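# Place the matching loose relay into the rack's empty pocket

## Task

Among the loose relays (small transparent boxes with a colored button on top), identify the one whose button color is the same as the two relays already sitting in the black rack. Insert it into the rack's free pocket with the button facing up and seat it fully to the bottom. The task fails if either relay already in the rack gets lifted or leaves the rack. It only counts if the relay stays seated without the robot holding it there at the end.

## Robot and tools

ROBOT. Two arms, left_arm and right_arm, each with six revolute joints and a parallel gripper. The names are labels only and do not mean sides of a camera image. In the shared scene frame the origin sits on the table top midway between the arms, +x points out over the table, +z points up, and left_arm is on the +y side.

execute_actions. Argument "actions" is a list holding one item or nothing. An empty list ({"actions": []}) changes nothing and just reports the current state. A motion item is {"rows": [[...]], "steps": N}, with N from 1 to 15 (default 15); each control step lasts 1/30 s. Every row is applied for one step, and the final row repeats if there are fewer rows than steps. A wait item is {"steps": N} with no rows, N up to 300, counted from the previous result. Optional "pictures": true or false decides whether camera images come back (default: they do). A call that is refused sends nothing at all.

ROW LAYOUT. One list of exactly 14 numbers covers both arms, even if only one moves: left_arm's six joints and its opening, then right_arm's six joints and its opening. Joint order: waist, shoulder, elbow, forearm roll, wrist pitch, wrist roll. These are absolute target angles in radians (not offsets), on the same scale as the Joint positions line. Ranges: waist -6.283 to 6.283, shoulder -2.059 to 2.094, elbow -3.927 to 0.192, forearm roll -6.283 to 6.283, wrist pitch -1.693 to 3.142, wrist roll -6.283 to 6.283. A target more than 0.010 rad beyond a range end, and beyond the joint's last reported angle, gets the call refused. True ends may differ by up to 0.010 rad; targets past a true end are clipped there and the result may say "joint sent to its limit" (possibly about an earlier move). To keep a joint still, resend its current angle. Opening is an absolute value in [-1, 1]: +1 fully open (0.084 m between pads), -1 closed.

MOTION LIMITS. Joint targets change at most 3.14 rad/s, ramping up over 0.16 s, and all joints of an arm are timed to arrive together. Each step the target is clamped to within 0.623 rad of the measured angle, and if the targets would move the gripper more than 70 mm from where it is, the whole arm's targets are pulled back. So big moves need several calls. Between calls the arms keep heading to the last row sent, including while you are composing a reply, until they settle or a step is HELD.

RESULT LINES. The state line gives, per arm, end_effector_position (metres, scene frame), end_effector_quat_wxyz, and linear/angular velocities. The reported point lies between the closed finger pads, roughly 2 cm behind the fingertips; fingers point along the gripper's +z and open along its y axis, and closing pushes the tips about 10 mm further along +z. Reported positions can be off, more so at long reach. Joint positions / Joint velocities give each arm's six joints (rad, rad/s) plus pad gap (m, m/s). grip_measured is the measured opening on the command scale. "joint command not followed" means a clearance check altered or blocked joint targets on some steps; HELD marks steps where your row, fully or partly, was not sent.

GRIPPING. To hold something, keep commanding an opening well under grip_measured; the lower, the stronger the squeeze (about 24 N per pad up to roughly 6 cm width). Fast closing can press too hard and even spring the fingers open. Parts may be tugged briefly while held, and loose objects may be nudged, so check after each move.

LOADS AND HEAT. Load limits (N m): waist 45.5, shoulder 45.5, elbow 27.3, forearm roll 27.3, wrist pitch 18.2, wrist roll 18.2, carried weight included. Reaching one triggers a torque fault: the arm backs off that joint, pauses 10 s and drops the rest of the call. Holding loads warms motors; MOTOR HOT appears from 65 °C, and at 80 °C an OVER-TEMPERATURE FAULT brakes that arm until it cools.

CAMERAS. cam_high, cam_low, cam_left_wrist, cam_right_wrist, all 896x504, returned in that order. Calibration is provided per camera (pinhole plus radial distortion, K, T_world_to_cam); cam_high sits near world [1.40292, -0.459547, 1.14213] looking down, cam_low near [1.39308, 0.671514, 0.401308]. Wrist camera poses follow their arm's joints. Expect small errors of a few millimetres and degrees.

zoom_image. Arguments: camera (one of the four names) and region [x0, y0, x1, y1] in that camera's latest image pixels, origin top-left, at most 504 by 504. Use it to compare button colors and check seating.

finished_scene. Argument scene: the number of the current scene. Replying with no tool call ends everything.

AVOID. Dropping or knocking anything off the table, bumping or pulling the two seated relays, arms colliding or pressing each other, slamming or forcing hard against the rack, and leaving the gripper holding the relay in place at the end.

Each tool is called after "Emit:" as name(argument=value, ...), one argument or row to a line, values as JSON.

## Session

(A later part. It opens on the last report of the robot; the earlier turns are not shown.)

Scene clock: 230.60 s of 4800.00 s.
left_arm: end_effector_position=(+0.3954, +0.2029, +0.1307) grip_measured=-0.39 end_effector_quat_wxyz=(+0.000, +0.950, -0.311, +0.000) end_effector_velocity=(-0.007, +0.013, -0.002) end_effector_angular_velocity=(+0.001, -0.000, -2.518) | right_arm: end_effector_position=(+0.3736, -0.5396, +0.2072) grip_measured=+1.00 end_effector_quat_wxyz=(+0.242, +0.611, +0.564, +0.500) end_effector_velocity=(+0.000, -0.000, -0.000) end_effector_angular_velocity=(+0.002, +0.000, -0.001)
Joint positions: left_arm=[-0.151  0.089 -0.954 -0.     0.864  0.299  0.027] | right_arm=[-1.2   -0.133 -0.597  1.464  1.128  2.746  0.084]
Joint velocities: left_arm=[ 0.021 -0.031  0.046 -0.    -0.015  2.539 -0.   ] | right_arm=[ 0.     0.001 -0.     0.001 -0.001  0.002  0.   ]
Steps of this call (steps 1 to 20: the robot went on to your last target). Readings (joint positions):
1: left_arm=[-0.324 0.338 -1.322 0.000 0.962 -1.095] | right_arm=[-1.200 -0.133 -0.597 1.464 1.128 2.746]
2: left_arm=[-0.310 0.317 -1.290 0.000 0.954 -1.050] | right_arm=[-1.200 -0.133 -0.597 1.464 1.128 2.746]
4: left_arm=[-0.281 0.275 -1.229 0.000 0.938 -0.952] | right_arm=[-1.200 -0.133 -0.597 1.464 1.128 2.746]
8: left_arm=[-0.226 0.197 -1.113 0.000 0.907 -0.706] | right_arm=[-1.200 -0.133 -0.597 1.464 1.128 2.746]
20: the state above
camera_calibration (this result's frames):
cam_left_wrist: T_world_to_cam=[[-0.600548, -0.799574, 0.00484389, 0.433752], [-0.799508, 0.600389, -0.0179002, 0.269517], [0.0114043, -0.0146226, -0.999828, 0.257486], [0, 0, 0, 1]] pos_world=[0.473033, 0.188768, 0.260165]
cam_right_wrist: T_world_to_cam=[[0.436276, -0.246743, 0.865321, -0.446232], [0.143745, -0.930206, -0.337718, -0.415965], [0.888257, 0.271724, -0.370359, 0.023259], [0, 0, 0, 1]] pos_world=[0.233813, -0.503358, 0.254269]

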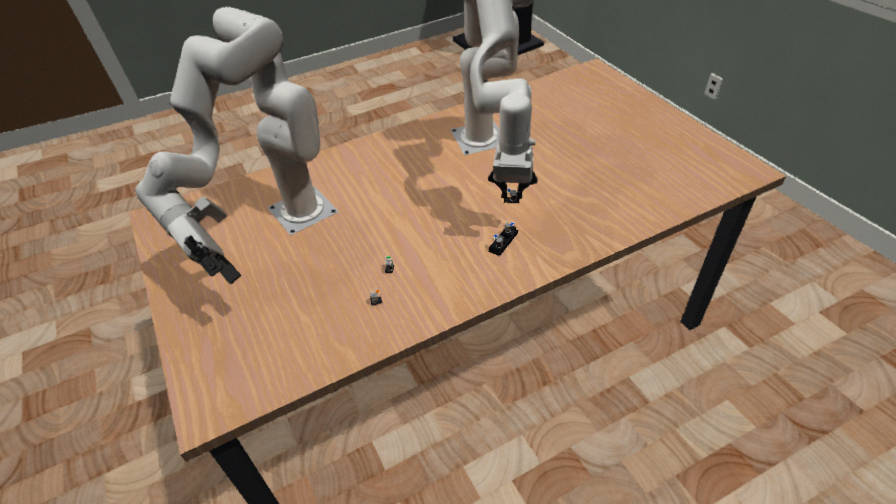

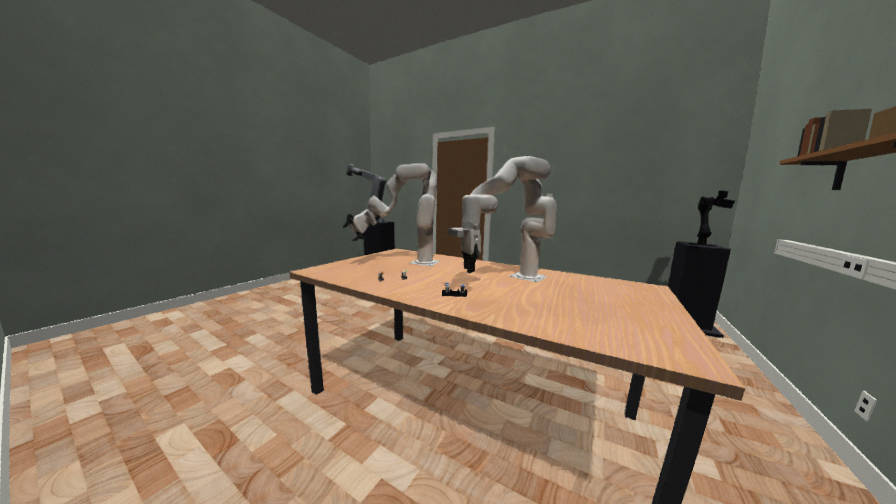

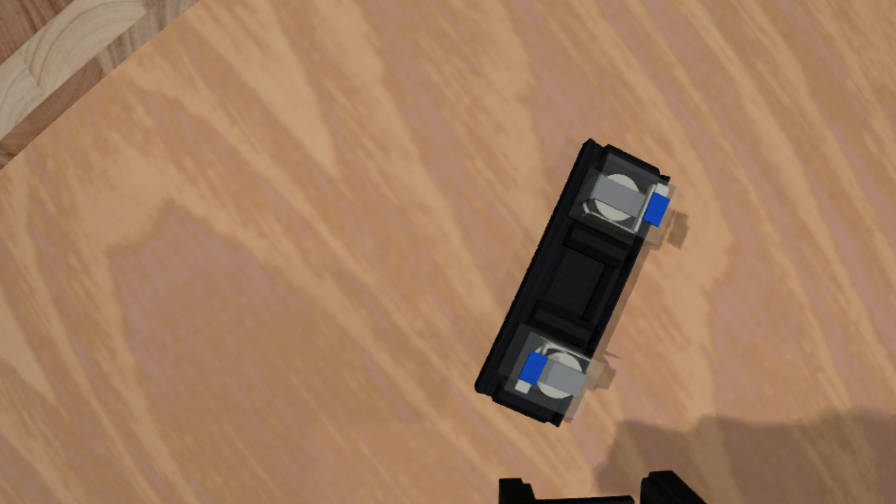

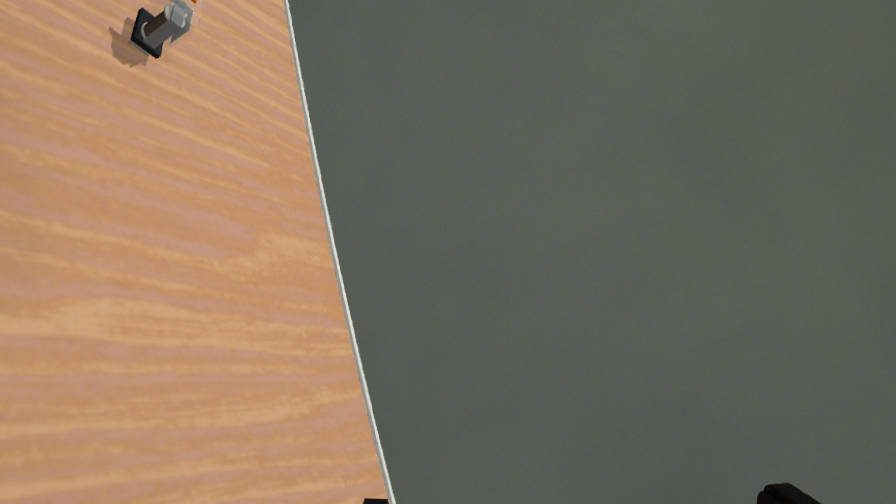

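Emit:
execute_actions(
  actions=[
    {"steps": 25},
  ],
)

Scene clock: 236.50 s of 4800.00 s.
left_arm: end_effector_position=(+0.3947, +0.2045, +0.1305) grip_measured=-0.39 end_effector_quat_wxyz=(+0.000, +0.821, -0.571, +0.000) end_effector_velocity=(+0.000, +0.000, -0.000) end_effector_angular_velocity=(+0.000, -0.000, -0.001) | right_arm: end_effector_position=(+0.3736, -0.5396, +0.2072) grip_measured=+1.00 end_effector_quat_wxyz=(+0.242, +0.611, +0.564, +0.500) end_effector_velocity=(+0.000, +0.000, +0.001) end_effector_angular_velocity=(-0.000, -0.002, -0.000)
Joint positions: left_arm=[-0.149  0.086 -0.949 -0.     0.863  0.884  0.027] | right_arm=[-1.2   -0.133 -0.597  1.464  1.128  2.746  0.084]
Joint velocities: left_arm=[ 0.001  0.     0.     0.    -0.     0.002 -0.   ] | right_arm=[ 0.    -0.002  0.001  0.001  0.001 -0.     0.   ]
Steps of this call (steps 1 to 30: the robot went on to your last target; steps 31 to 90: nothing new was sent; then 2.90 s passed at rest). Readings (joint positions):
1: left_arm=[-0.151 0.088 -0.952 -0.000 0.864 0.384] | right_arm=[-1.200 -0.133 -0.597 1.464 1.128 2.746]
2: left_arm=[-0.150 0.088 -0.951 -0.000 0.863 0.469] | right_arm=[-1.200 -0.133 -0.597 1.464 1.128 2.746]
4: left_arm=[-0.150 0.087 -0.950 -0.000 0.863 0.627] | right_arm=[-1.200 -0.133 -0.597 1.464 1.128 2.746]
8: left_arm=[-0.149 0.086 -0.949 -0.000 0.863 0.826] | right_arm=[-1.200 -0.133 -0.597 1.464 1.128 2.746]
90: the state above
All arms were judged still, so your last target was given up. Only a new action makes them travel on or press farther. Fingers that are still opening or closing keep moving.
camera_calibration (this result's frames):
cam_left_wrist: T_world_to_cam=[[-0.941425, -0.337187, 0.00492861, 0.474476], [-0.33722, 0.941262, -0.0175804, 0.015794], [0.00128875, -0.0182126, -0.999833, 0.262033], [0, 0, 0, 1]] pos_world=[0.451672, 0.149893, 0.259929]
cam_right_wrist: T_world_to_cam=[[0.436276, -0.246743, 0.865321, -0.446232], [0.143745, -0.930206, -0.337718, -0.415965], [0.888257, 0.271724, -0.370359, 0.0232589], [0, 0, 0, 1]] pos_world=[0.233813, -0.503358, 0.254269]

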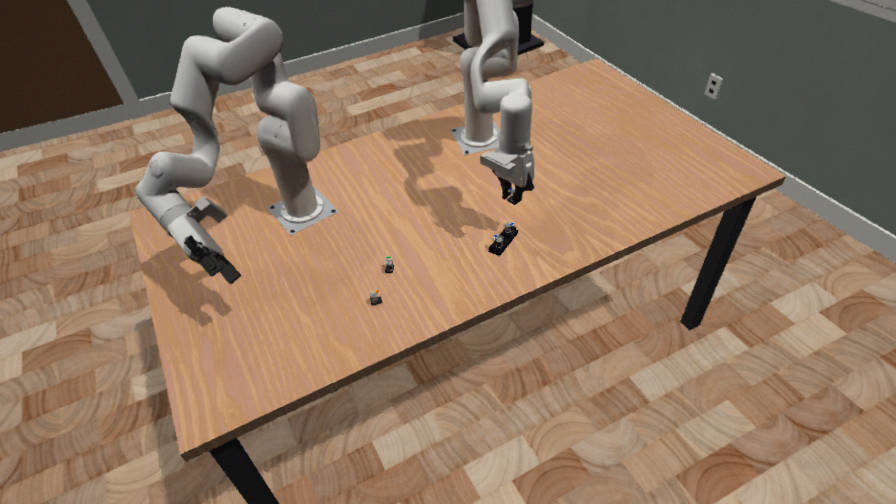

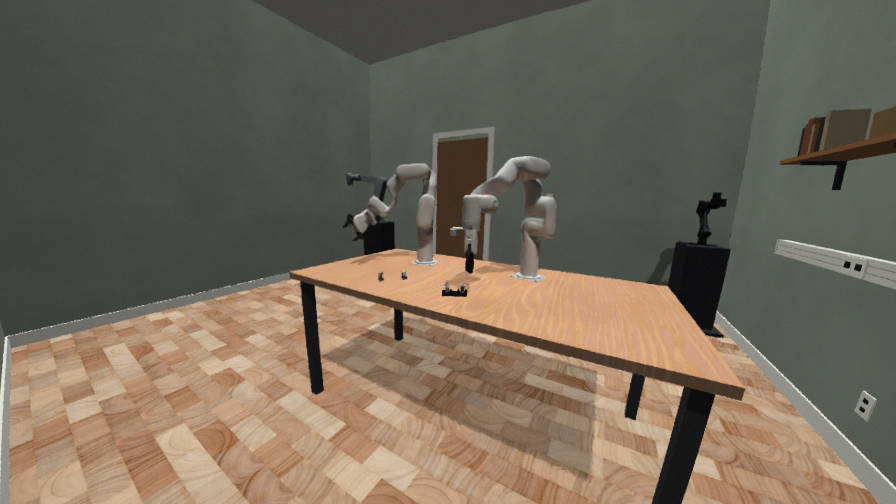

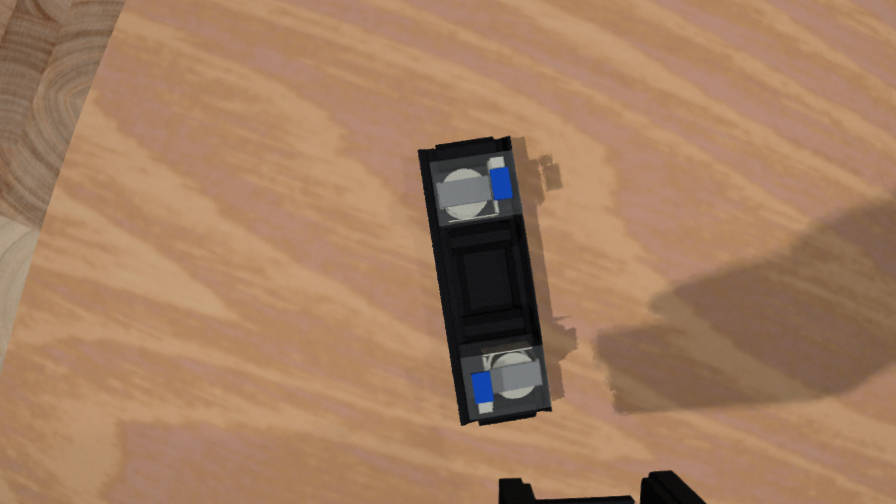

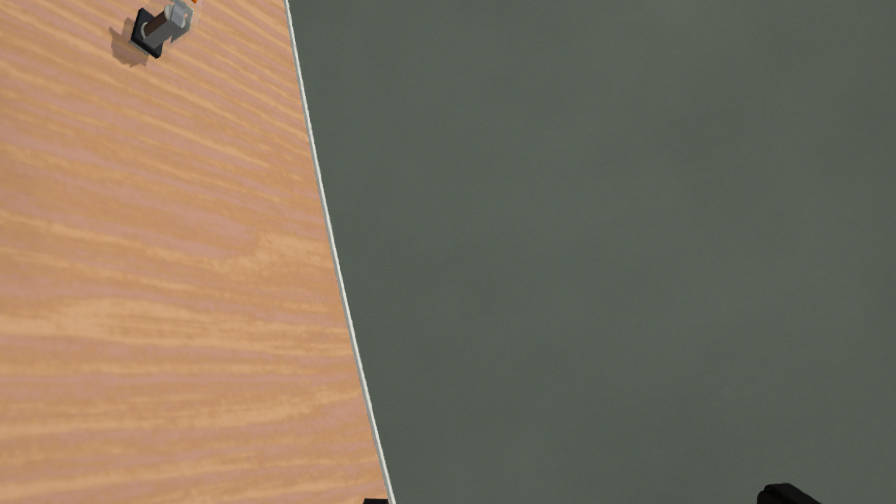

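Emit:
zoom_image(
  camera="cam_left_wrist",
  region=[400, 120, 580, 440],
)

Region (400, 120, 580, 440) of cam_left_wrist's 896x504 image, scaled by 1.575, with more detail than that image has; it fills the left 284 columns of this view, and the rest is white.

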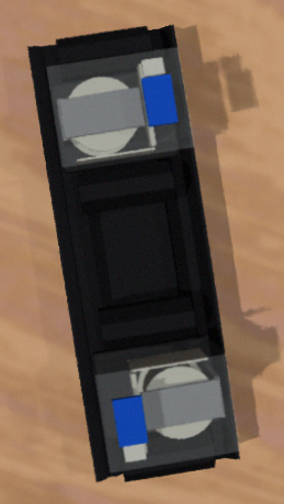

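Emit:
zoom_image(
  camera="cam_high",
  region=[470, 140, 560, 210],
)

Region (470, 140, 560, 210) of cam_high's 896x504 image, scaled by 5.600, with more detail than that image has.

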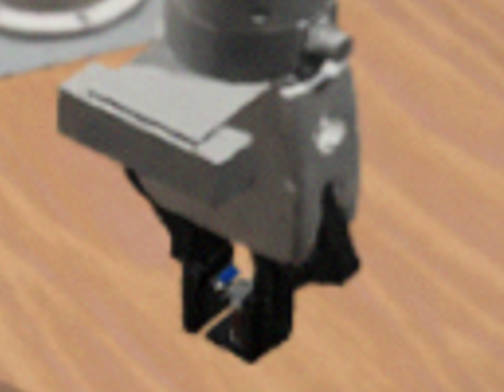

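Emit:
execute_actions(
  actions=[
    {"rows": [[-0.2193, 0.3168, -1.1641, 0.0, 0.8472, 0.6595, -1.0, -1.2, -0.133, -0.597, 1.464, 1.128, 2.746, 1.0]], "steps": 15},
  ],
)

Scene clock: 355.00 s of 4800.00 s.
left_arm: end_effector_position=(+0.4371, +0.1514, +0.1015) grip_measured=-0.39 end_effector_quat_wxyz=(-0.000, +0.862, -0.507, +0.001) end_effector_velocity=(+0.010, -0.008, +0.004) end_effector_angular_velocity=(-0.007, -0.018, +0.028) | right_arm: end_effector_position=(+0.3736, -0.5396, +0.2072) grip_measured=+1.00 end_effector_quat_wxyz=(+0.242, +0.611, +0.564, +0.500) end_effector_velocity=(+0.000, -0.000, +0.000) end_effector_angular_velocity=(+0.000, -0.001, -0.001)
Joint positions: left_arm=[-0.218  0.313 -1.162  0.     0.847  0.662  0.027] | right_arm=[-1.2   -0.133 -0.597  1.464  1.128  2.746  0.084]
Joint velocities: left_arm=[-0.006  0.02  -0.036  0.    -0.003 -0.034  0.   ] | right_arm=[-0.    -0.    -0.     0.001 -0.     0.001  0.   ]
Steps of this call (steps 1 to 90: nothing new was sent; then 115.00 s passed at rest; steps 91 to 105: all 15 steps of this action). Readings (joint positions):
91: left_arm=[-0.149 0.086 -0.949 0.000 0.863 0.884] | right_arm=[-1.200 -0.133 -0.597 1.464 1.128 2.746]
92: left_arm=[-0.150 0.089 -0.952 0.000 0.863 0.880] | right_arm=[-1.200 -0.133 -0.597 1.464 1.128 2.746]
94: left_arm=[-0.162 0.130 -0.994 0.000 0.860 0.835] | right_arm=[-1.200 -0.133 -0.597 1.464 1.128 2.746]
98: left_arm=[-0.205 0.270 -1.118 -0.000 0.850 0.709] | right_arm=[-1.200 -0.133 -0.597 1.464 1.128 2.746]
105: the state above
camera_calibration (this result's frames):
cam_left_wrist: T_world_to_cam=[[-0.879386, -0.476091, 0.0042446, 0.490688], [-0.476083, 0.879207, -0.0184306, 0.149702], [0.00504276, -0.0182284, -0.999821, 0.230317], [0, 0, 0, 1]] pos_world=[0.501613, 0.106191, 0.230952]
cam_right_wrist: T_world_to_cam=[[0.436276, -0.246743, 0.865321, -0.446232], [0.143745, -0.930206, -0.337718, -0.415965], [0.888257, 0.271724, -0.370359, 0.0232589], [0, 0, 0, 1]] pos_world=[0.233813, -0.503358, 0.254269]

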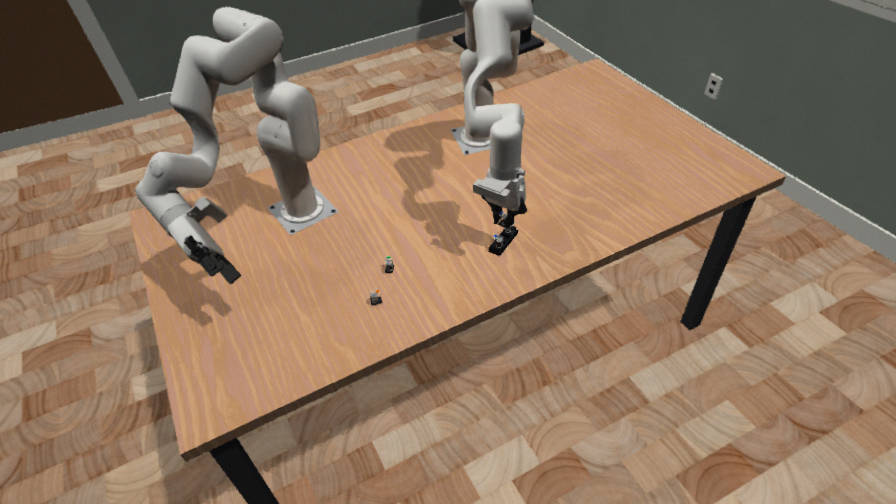

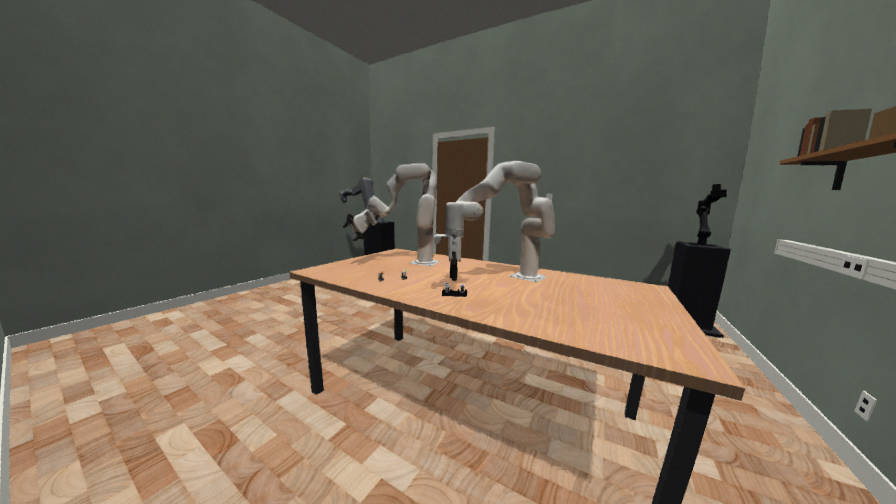

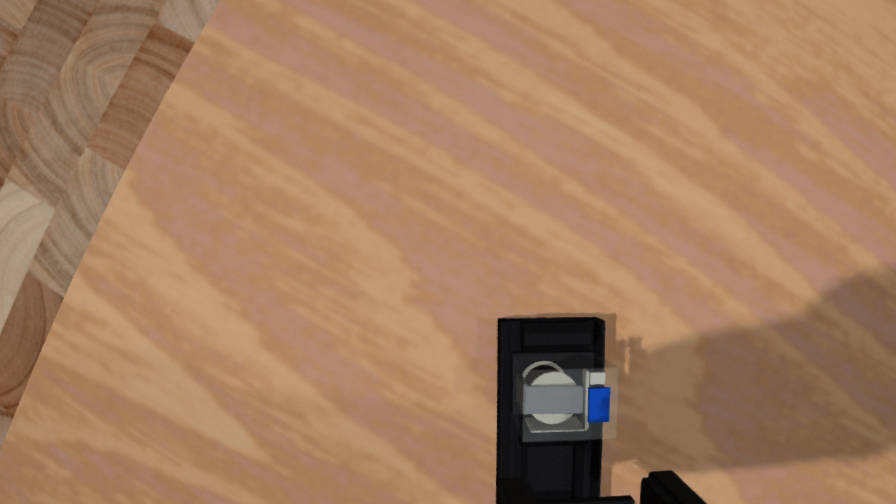

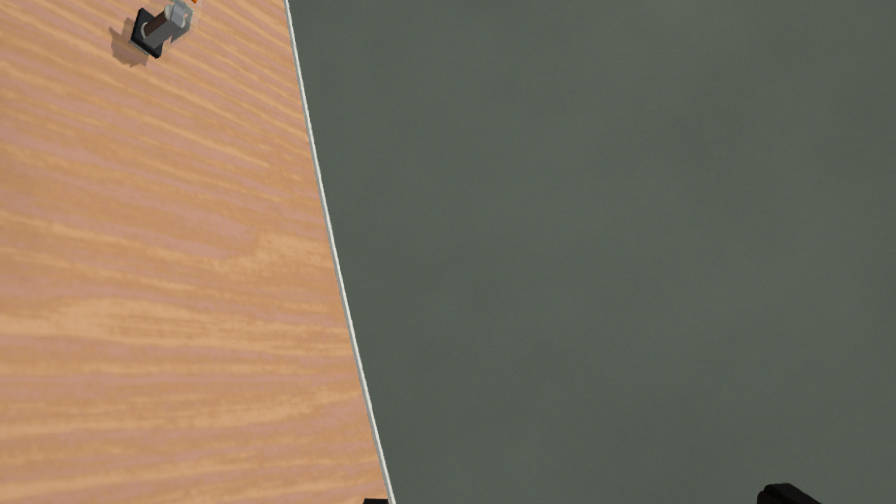

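Emit:
zoom_image(
  camera="cam_left_wrist",
  region=[470, 300, 720, 504],
)

Region (470, 300, 720, 504) of cam_left_wrist's 896x504 image, scaled by 2.016, with more detail than that image has; it fills the top 411 rows of this view, and the rest is white.

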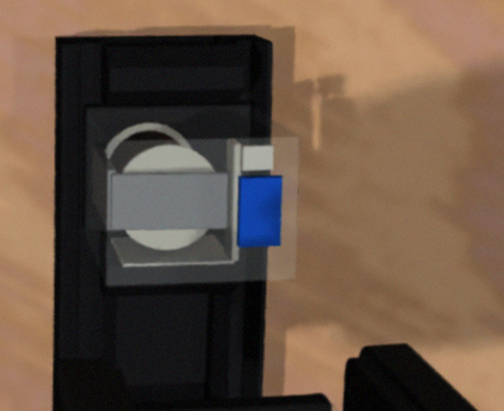

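Emit:
execute_actions(
  actions=[
    {"rows": [[-0.2208, 0.3225, -1.1724, 0.0, 0.8499, 0.6579, -1.0, -1.2, -0.133, -0.597, 1.464, 1.128, 2.746, 1.0], [-0.2208, 0.3225, -1.1724, 0.0, 0.8499, 0.6579, -1.0, -1.2, -0.133, -0.597, 1.464, 1.128, 2.746, 1.0], [-0.2208, 0.3225, -1.1724, 0.0, 0.8499, 0.6579, -1.0, -1.2, -0.133, -0.597, 1.464, 1.128, 2.746, 1.0], [-0.2208, 0.3225, -1.1724, 0.0, 0.8499, 0.6579, -1.0, -1.2, -0.133, -0.597, 1.464, 1.128, 2.746, 1.0], [-0.2208, 0.3945, -1.1468, 0.0, 0.7523, 0.6579, -1.0, -1.2, -0.133, -0.597, 1.464, 1.128, 2.746, 1.0]], "steps": 15},
  ],
)

Scene clock: 426.37 s of 4800.00 s.
left_arm: end_effector_position=(+0.4380, +0.1496, +0.0612) grip_measured=-0.39 end_effector_quat_wxyz=(+0.000, +0.862, -0.506, -0.001) end_effector_velocity=(+0.025, -0.011, +0.012) end_effector_angular_velocity=(-0.035, -0.080, -0.001) | right_arm: end_effector_position=(+0.3736, -0.5396, +0.2072) grip_measured=+1.00 end_effector_quat_wxyz=(+0.242, +0.611, +0.564, +0.500) end_effector_velocity=(-0.000, -0.000, -0.000) end_effector_angular_velocity=(+0.001, +0.001, -0.001)
Joint positions: left_arm=[-0.221  0.392 -1.147  0.     0.757  0.658  0.027] | right_arm=[-1.2   -0.133 -0.597  1.464  1.128  2.746  0.084]
Joint velocities: left_arm=[-0.     0.003 -0.025 -0.    -0.066  0.001 -0.   ] | right_arm=[-0.     0.     0.    -0.    -0.001  0.001  0.   ]
Steps of this call (steps 1 to 15: the robot went on to your last target; steps 16 to 90: nothing new was sent; then 67.87 s passed at rest; steps 91 to 105: all 15 steps of this action). Readings (joint positions):
91: left_arm=[-0.219 0.317 -1.164 0.000 0.847 0.659] | right_arm=[-1.200 -0.133 -0.597 1.464 1.128 2.746]
92: left_arm=[-0.219 0.317 -1.165 0.000 0.848 0.659] | right_arm=[-1.200 -0.133 -0.597 1.464 1.128 2.746]
94: left_arm=[-0.220 0.319 -1.168 0.000 0.848 0.659] | right_arm=[-1.200 -0.133 -0.597 1.464 1.128 2.746]
98: left_arm=[-0.221 0.344 -1.165 -0.000 0.813 0.658] | right_arm=[-1.200 -0.133 -0.597 1.464 1.128 2.746]
105: the state above
camera_calibration (this result's frames):
cam_left_wrist: T_world_to_cam=[[-0.878414, -0.477854, 0.00673256, 0.490454], [-0.477899, 0.878282, -0.0152796, 0.151747], [0.00138835, -0.0166393, -0.999861, 0.191387], [0, 0, 0, 1]] pos_world=[0.503075, 0.104273, 0.190377]
cam_right_wrist: T_world_to_cam=[[0.436276, -0.246743, 0.865321, -0.446232], [0.143745, -0.930206, -0.337718, -0.415965], [0.888257, 0.271724, -0.370359, 0.0232589], [0, 0, 0, 1]] pos_world=[0.233813, -0.503358, 0.254269]

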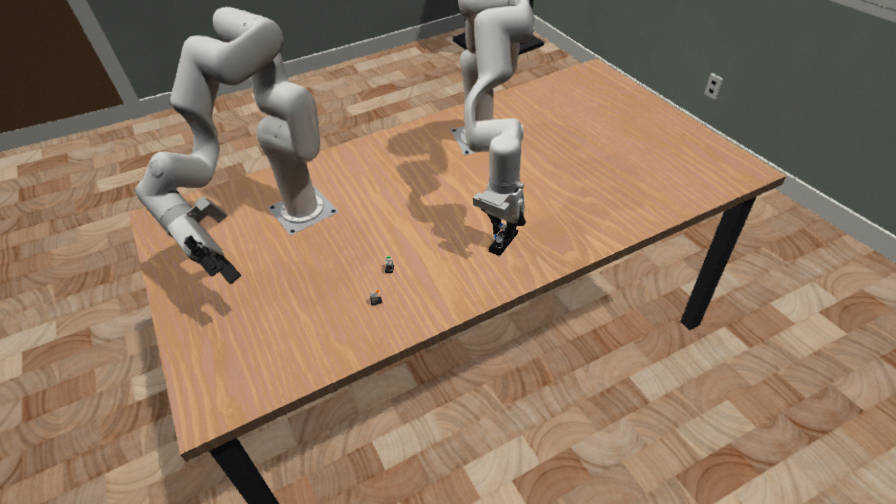

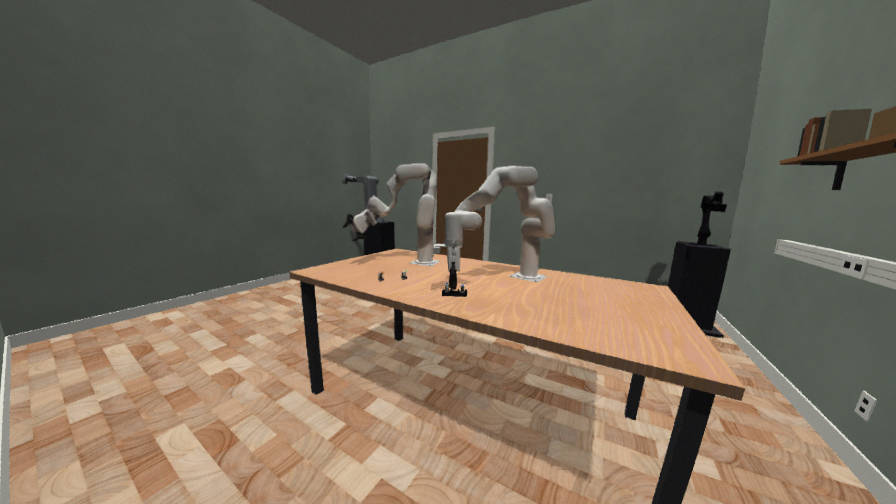

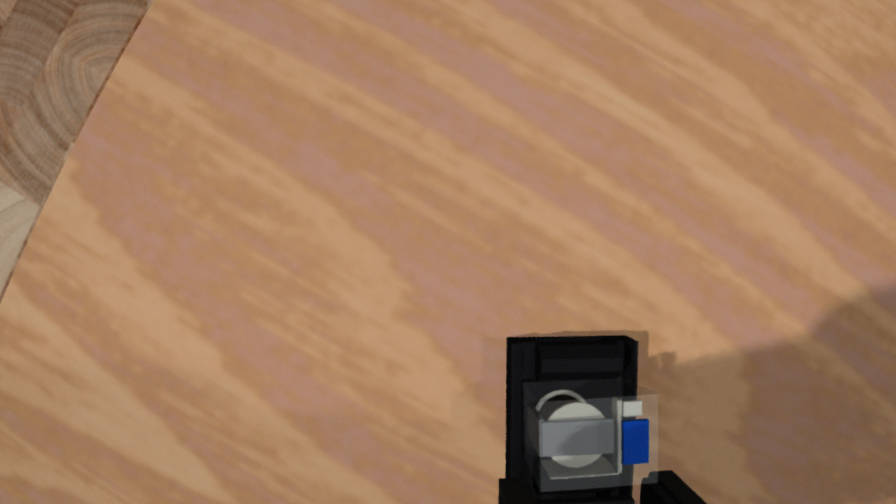

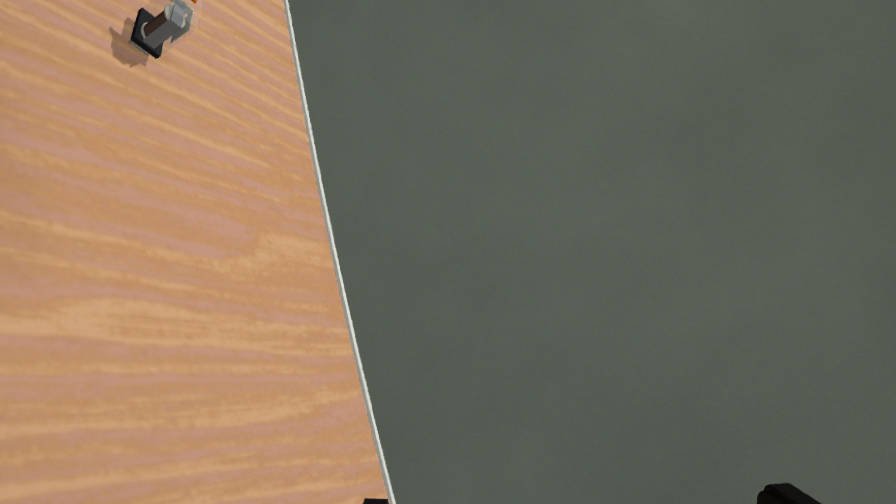

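Emit:
execute_actions(
  actions=[],
)

Scene clock: 460.57 s of 4800.00 s.
left_arm: end_effector_position=(+0.4387, +0.1493, +0.0605) grip_measured=-0.39 end_effector_quat_wxyz=(+0.000, +0.862, -0.506, +0.000) end_effector_velocity=(+0.000, +0.001, +0.000) end_effector_angular_velocity=(+0.001, +0.000, +0.000) | right_arm: end_effector_position=(+0.3736, -0.5396, +0.2072) grip_measured=+1.00 end_effector_quat_wxyz=(+0.242, +0.611, +0.564, +0.500) end_effector_velocity=(+0.000, -0.000, +0.001) end_effector_angular_velocity=(-0.002, -0.001, +0.000)
Joint positions: left_arm=[-0.221  0.394 -1.147 -0.     0.752  0.658  0.027] | right_arm=[-1.2   -0.133 -0.597  1.464  1.128  2.746  0.084]
Joint velocities: left_arm=[ 0.001 -0.    -0.     0.001  0.001  0.001 -0.   ] | right_arm=[ 0.    -0.001 -0.001  0.     0.    -0.     0.   ]
Steps of this call (steps 1 to 15: the robot went on to your last target; steps 16 to 90: nothing new was sent; then 31.20 s passed at rest). Readings (joint positions):
1: left_arm=[-0.221 0.393 -1.148 0.000 0.756 0.658] | right_arm=[-1.200 -0.133 -0.597 1.464 1.128 2.746]
2: left_arm=[-0.221 0.393 -1.148 -0.000 0.754 0.658] | right_arm=[-1.200 -0.133 -0.597 1.464 1.128 2.746]
4: left_arm=[-0.221 0.393 -1.148 -0.000 0.753 0.658] | right_arm=[-1.200 -0.133 -0.597 1.464 1.128 2.746]
8: left_arm=[-0.221 0.394 -1.147 0.000 0.753 0.658] | right_arm=[-1.200 -0.133 -0.597 1.464 1.128 2.746]
90: the state above
All arms were judged still, so your last target was given up. Only a new action makes them travel on or press farther. Fingers that are still opening or closing keep moving.
camera_calibration (this result's frames):
cam_left_wrist: T_world_to_cam=[[-0.878419, -0.477867, 0.00492963, 0.491065], [-0.477875, 0.878252, -0.0175794, 0.152505], [0.00407117, -0.0177979, -0.999833, 0.18965], [0, 0, 0, 1]] pos_world=[0.503467, 0.104101, 0.189878]
cam_right_wrist: T_world_to_cam=[[0.436276, -0.246743, 0.865321, -0.446232], [0.143745, -0.930206, -0.337718, -0.415965], [0.888257, 0.271724, -0.370359, 0.0232589], [0, 0, 0, 1]] pos_world=[0.233813, -0.503358, 0.254269]

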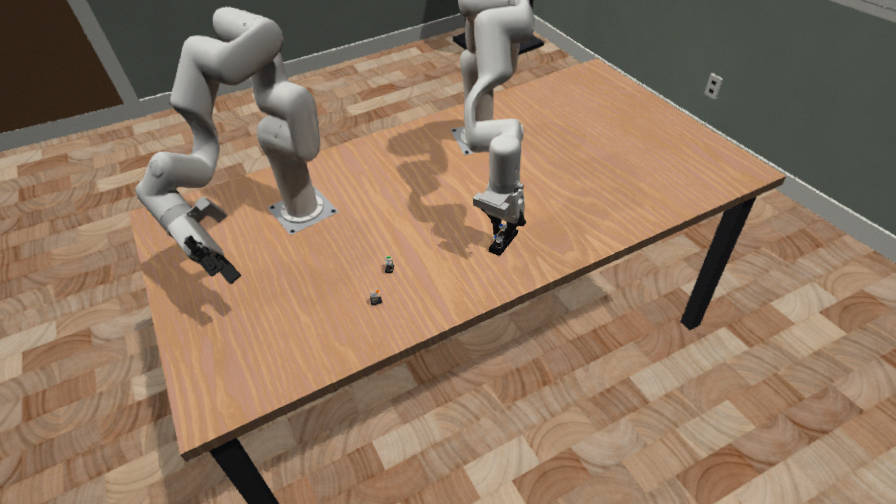

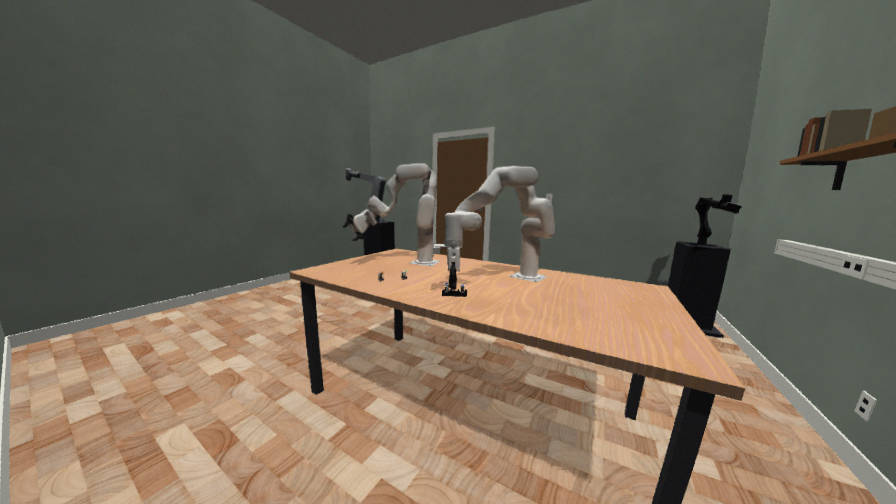

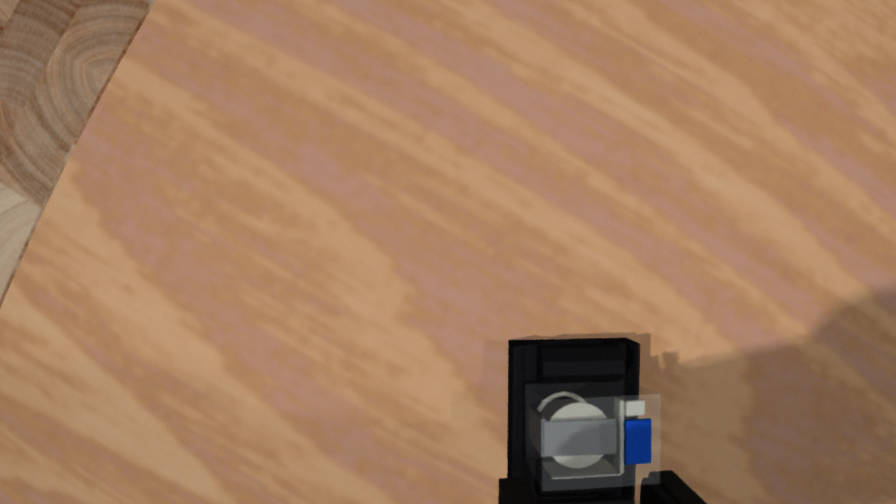

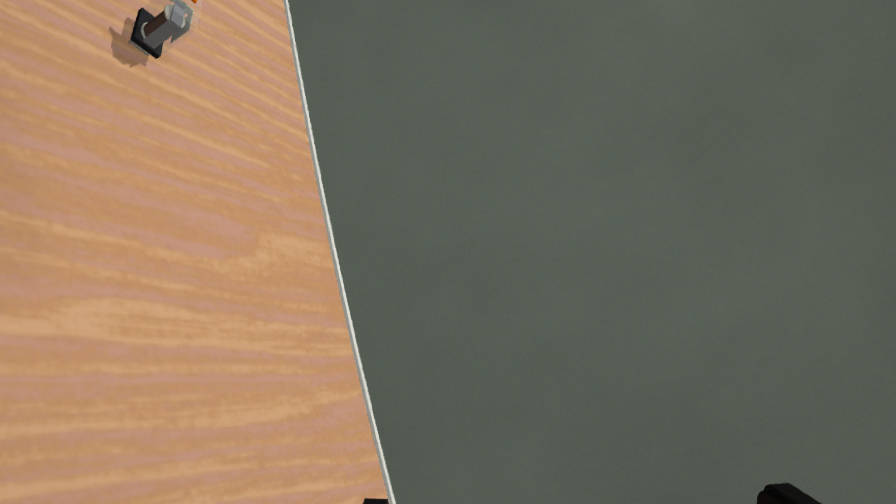

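Emit:
execute_actions(
  actions=[
    {"rows": [[-0.2208, 0.3975, -1.1458, 0.0, 0.7483, 0.6579, -1.0, -1.2, -0.133, -0.597, 1.464, 1.128, 2.746, 1.0],[-0.2208, 0.4005, -1.1448, 0.0, 0.7443, 0.6579, -1.0, -1.2, -0.133, -0.597, 1.464, 1.128, 2.746, 1.0],[-0.2208, 0.4035, -1.1438, 0.0, 0.7403, 0.6579, -1.0, -1.2, -0.133, -0.597, 1.464, 1.128, 2.746, 1.0],[-0.2208, 0.4065, -1.1425, 0.0, 0.7360, 0.6579, -1.0, -1.2, -0.133, -0.597, 1.464, 1.128, 2.746, 1.0],[-0.2208, 0.4095, -1.1412, 0.0, 0.7317, 0.6579, -1.0, -1.2, -0.133, -0.597, 1.464, 1.128, 2.746, 1.0],[-0.2208, 0.412, -1.140, 0.0, 0.728, 0.6579, -1.0, -1.2, -0.133, -0.597, 1.464, 1.128, 2.746, 1.0]], "steps": 15},
  ],
)

Scene clock: 472.37 s of 4800.00 s.
left_arm: end_effector_position=(+0.4381, +0.1495, +0.0509) grip_measured=-0.39 end_effector_quat_wxyz=(+0.000, +0.862, -0.506, -0.000) end_effector_velocity=(+0.002, -0.001, -0.000) end_effector_angular_velocity=(-0.003, -0.008, +0.000) | right_arm: end_effector_position=(+0.3736, -0.5396, +0.2072) grip_measured=+1.00 end_effector_quat_wxyz=(+0.242, +0.611, +0.564, +0.500) end_effector_velocity=(-0.000, +0.000, -0.000) end_effector_angular_velocity=(+0.001, +0.000, +0.001)
Joint positions: left_arm=[-0.221  0.412 -1.14  -0.     0.729  0.658  0.027] | right_arm=[-1.2   -0.133 -0.597  1.464  1.128  2.746  0.084]
Joint velocities: left_arm=[-0.001  0.002 -0.     0.    -0.01  -0.001 -0.   ] | right_arm=[ 0.    -0.     0.001 -0.     0.     0.     0.   ]
Steps of this call (steps 1 to 90: nothing new was sent; then 8.30 s passed at rest; steps 91 to 105: all 15 steps of this action). Readings (joint positions):
91: left_arm=[-0.221 0.395 -1.147 -0.000 0.752 0.658] | right_arm=[-1.200 -0.133 -0.597 1.464 1.128 2.746]
92: left_arm=[-0.221 0.395 -1.147 -0.000 0.752 0.658] | right_arm=[-1.200 -0.133 -0.597 1.464 1.128 2.746]
94: left_arm=[-0.221 0.397 -1.146 -0.000 0.749 0.658] | right_arm=[-1.200 -0.133 -0.597 1.464 1.128 2.746]
98: left_arm=[-0.221 0.406 -1.143 0.000 0.737 0.658] | right_arm=[-1.200 -0.133 -0.597 1.464 1.128 2.746]
105: the state above
camera_calibration (this result's frames):
cam_left_wrist: T_world_to_cam=[[-0.878413, -0.477875, 0.00500023, 0.490696], [-0.477885, 0.878248, -0.0174927, 0.151817], [0.00396791, -0.0177554, -0.999834, 0.180142], [0, 0, 0, 1]] pos_world=[0.50287, 0.104357, 0.180315]
cam_right_wrist: T_world_to_cam=[[0.436276, -0.246743, 0.865321, -0.446232], [0.143745, -0.930206, -0.337718, -0.415965], [0.888257, 0.271724, -0.370359, 0.023259], [0, 0, 0, 1]] pos_world=[0.233813, -0.503358, 0.254269]

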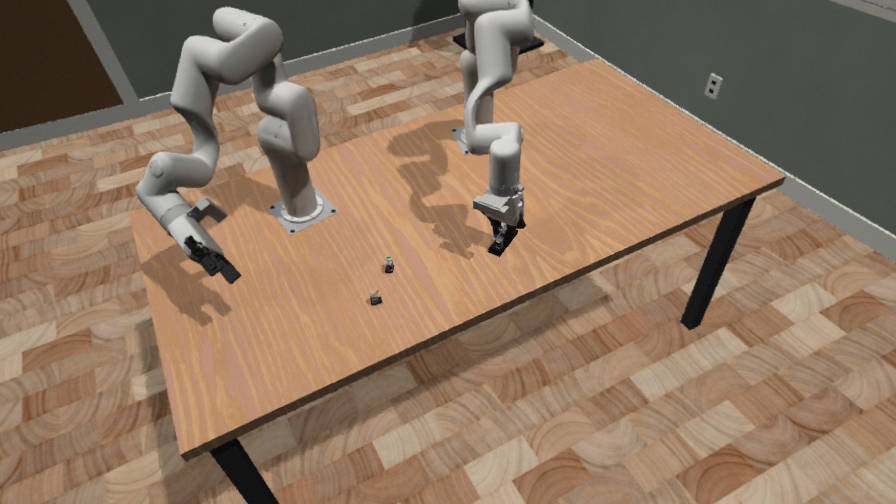

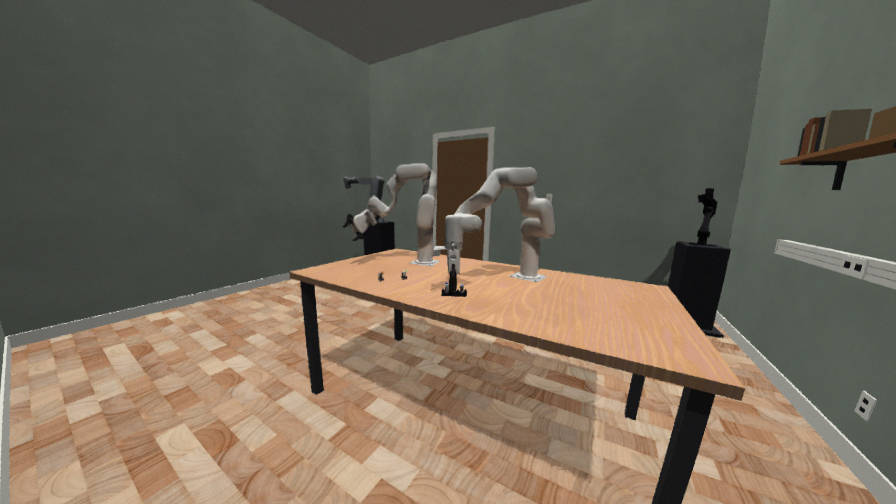

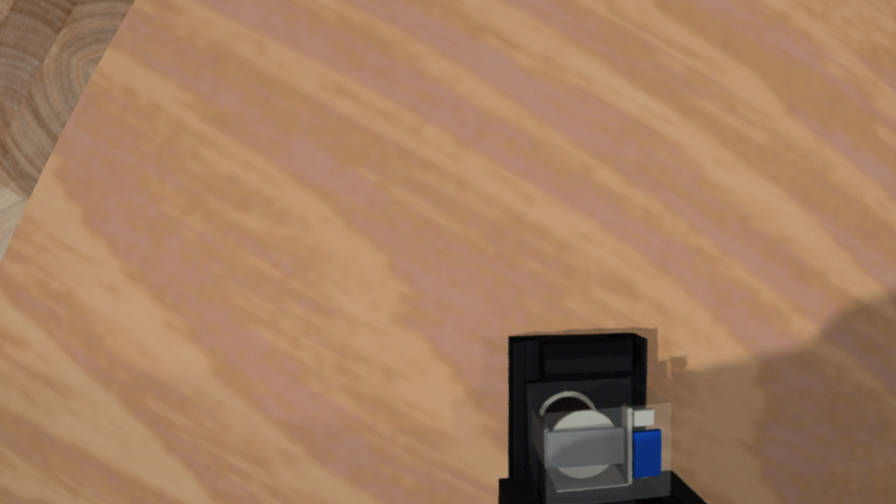

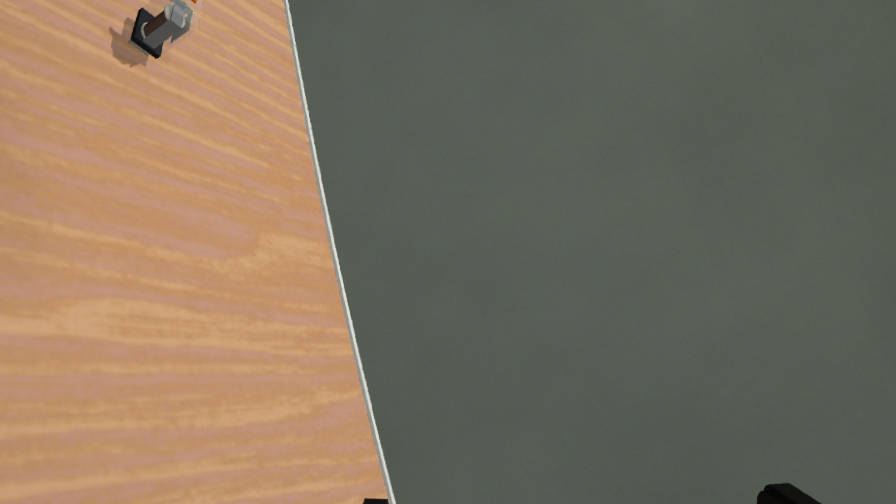

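Emit:
execute_actions(
  actions=[
    {"rows": [[-0.2208, 0.4137, -1.1392, 0.0, 0.7255, 0.6579, -1.0, -1.2, -0.133, -0.597, 1.464, 1.128, 2.746, 1.0],[-0.2208, 0.4154, -1.1383, 0.0, 0.7229, 0.6579, -1.0, -1.2, -0.133, -0.597, 1.464, 1.128, 2.746, 1.0],[-0.2208, 0.4171, -1.1375, 0.0, 0.7204, 0.6579, -1.0, -1.2, -0.133, -0.597, 1.464, 1.128, 2.746, 1.0],[-0.2208, 0.4188, -1.1367, 0.0, 0.7179, 0.6579, -1.0, -1.2, -0.133, -0.597, 1.464, 1.128, 2.746, 1.0],[-0.2208, 0.4205, -1.1358, 0.0, 0.7153, 0.6579, -1.0, -1.2, -0.133, -0.597, 1.464, 1.128, 2.746, 1.0],[-0.2208, 0.422, -1.135, 0.0, 0.713, 0.6579, -1.0, -1.2, -0.133, -0.597, 1.464, 1.128, 2.746, 1.0]], "steps": 15},
  ],
)

Scene clock: 493.67 s of 4800.00 s.
left_arm: end_effector_position=(+0.4375, +0.1498, +0.0449) grip_measured=-0.39 end_effector_quat_wxyz=(+0.000, +0.862, -0.506, +0.000) end_effector_velocity=(+0.001, -0.000, -0.000) end_effector_angular_velocity=(-0.002, -0.003, -0.000) | right_arm: end_effector_position=(+0.3736, -0.5396, +0.2072) grip_measured=+1.00 end_effector_quat_wxyz=(+0.242, +0.611, +0.564, +0.500) end_effector_velocity=(-0.000, -0.000, +0.000) end_effector_angular_velocity=(-0.001, -0.000, -0.000)
Joint positions: left_arm=[-0.221  0.422 -1.135 -0.     0.713  0.658  0.027] | right_arm=[-1.2   -0.133 -0.597  1.464  1.128  2.746  0.084]
Joint velocities: left_arm=[ 0.     0.001 -0.    -0.001 -0.004  0.001 -0.   ] | right_arm=[-0. -0. -0. -0. -0.  0.  0.]
Steps of this call (steps 1 to 15: the robot went on to your last target; steps 16 to 90: nothing new was sent; then 17.80 s passed at rest; steps 91 to 105: all 15 steps of this action). Readings (joint positions):
91: left_arm=[-0.221 0.412 -1.140 -0.000 0.728 0.658] | right_arm=[-1.200 -0.133 -0.597 1.464 1.128 2.746]
92: left_arm=[-0.221 0.412 -1.140 -0.000 0.728 0.658] | right_arm=[-1.200 -0.133 -0.597 1.464 1.128 2.746]
94: left_arm=[-0.221 0.413 -1.139 -0.000 0.726 0.658] | right_arm=[-1.200 -0.133 -0.597 1.464 1.128 2.746]
98: left_arm=[-0.221 0.418 -1.137 -0.000 0.719 0.658] | right_arm=[-1.200 -0.133 -0.597 1.464 1.128 2.746]
105: the state above
camera_calibration (this result's frames):
cam_left_wrist: T_world_to_cam=[[-0.878436, -0.477835, 0.00491254, 0.4903], [-0.477843, 0.878269, -0.0176239, 0.151196], [0.00410679, -0.0178289, -0.999833, 0.1741], [0, 0, 0, 1]] pos_world=[0.50223, 0.104596, 0.174327]
cam_right_wrist: T_world_to_cam=[[0.436276, -0.246743, 0.865321, -0.446232], [0.143745, -0.930206, -0.337718, -0.415965], [0.888257, 0.271724, -0.370359, 0.0232589], [0, 0, 0, 1]] pos_world=[0.233813, -0.503358, 0.254269]

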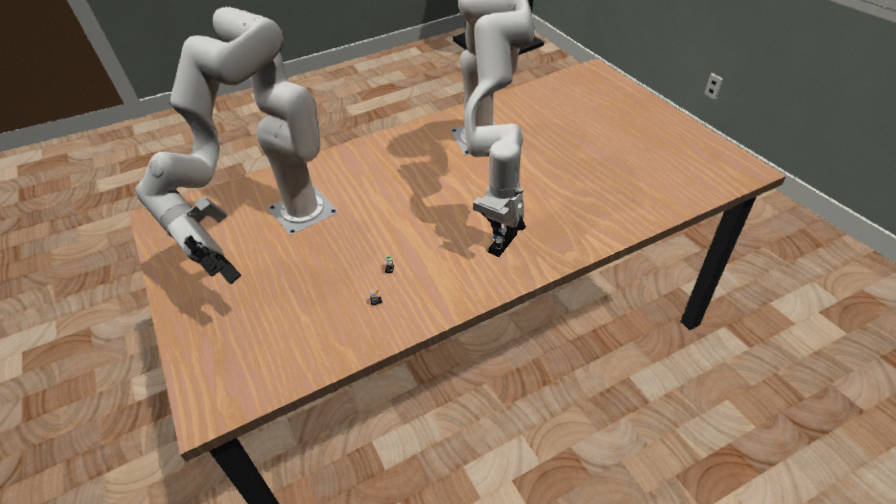

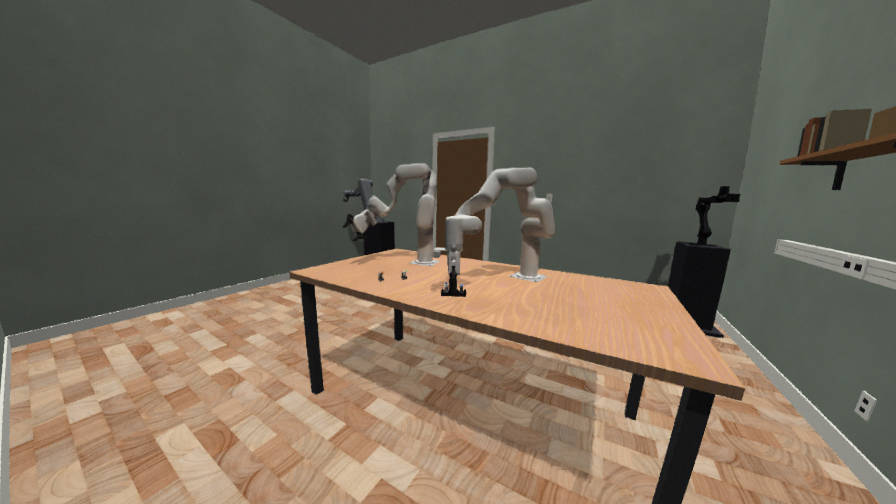

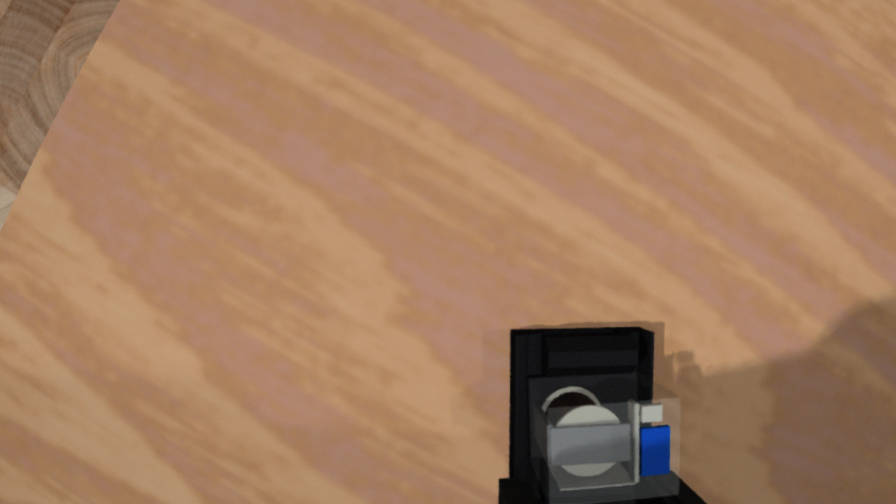

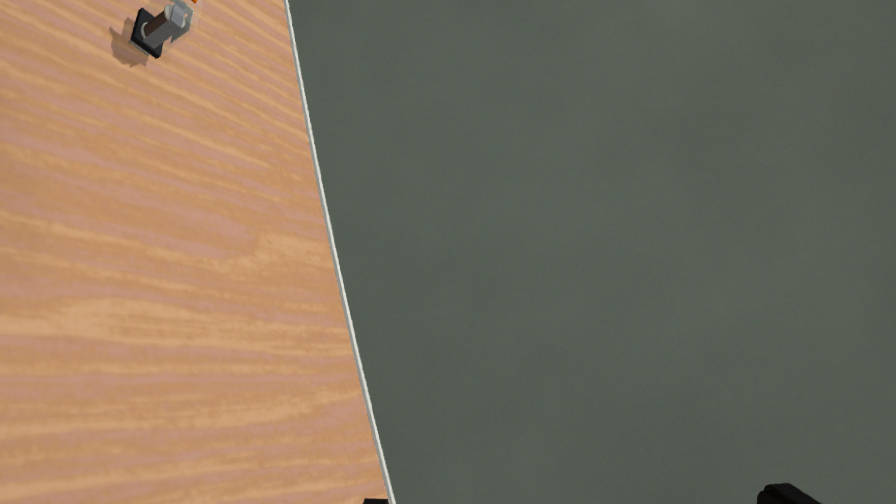

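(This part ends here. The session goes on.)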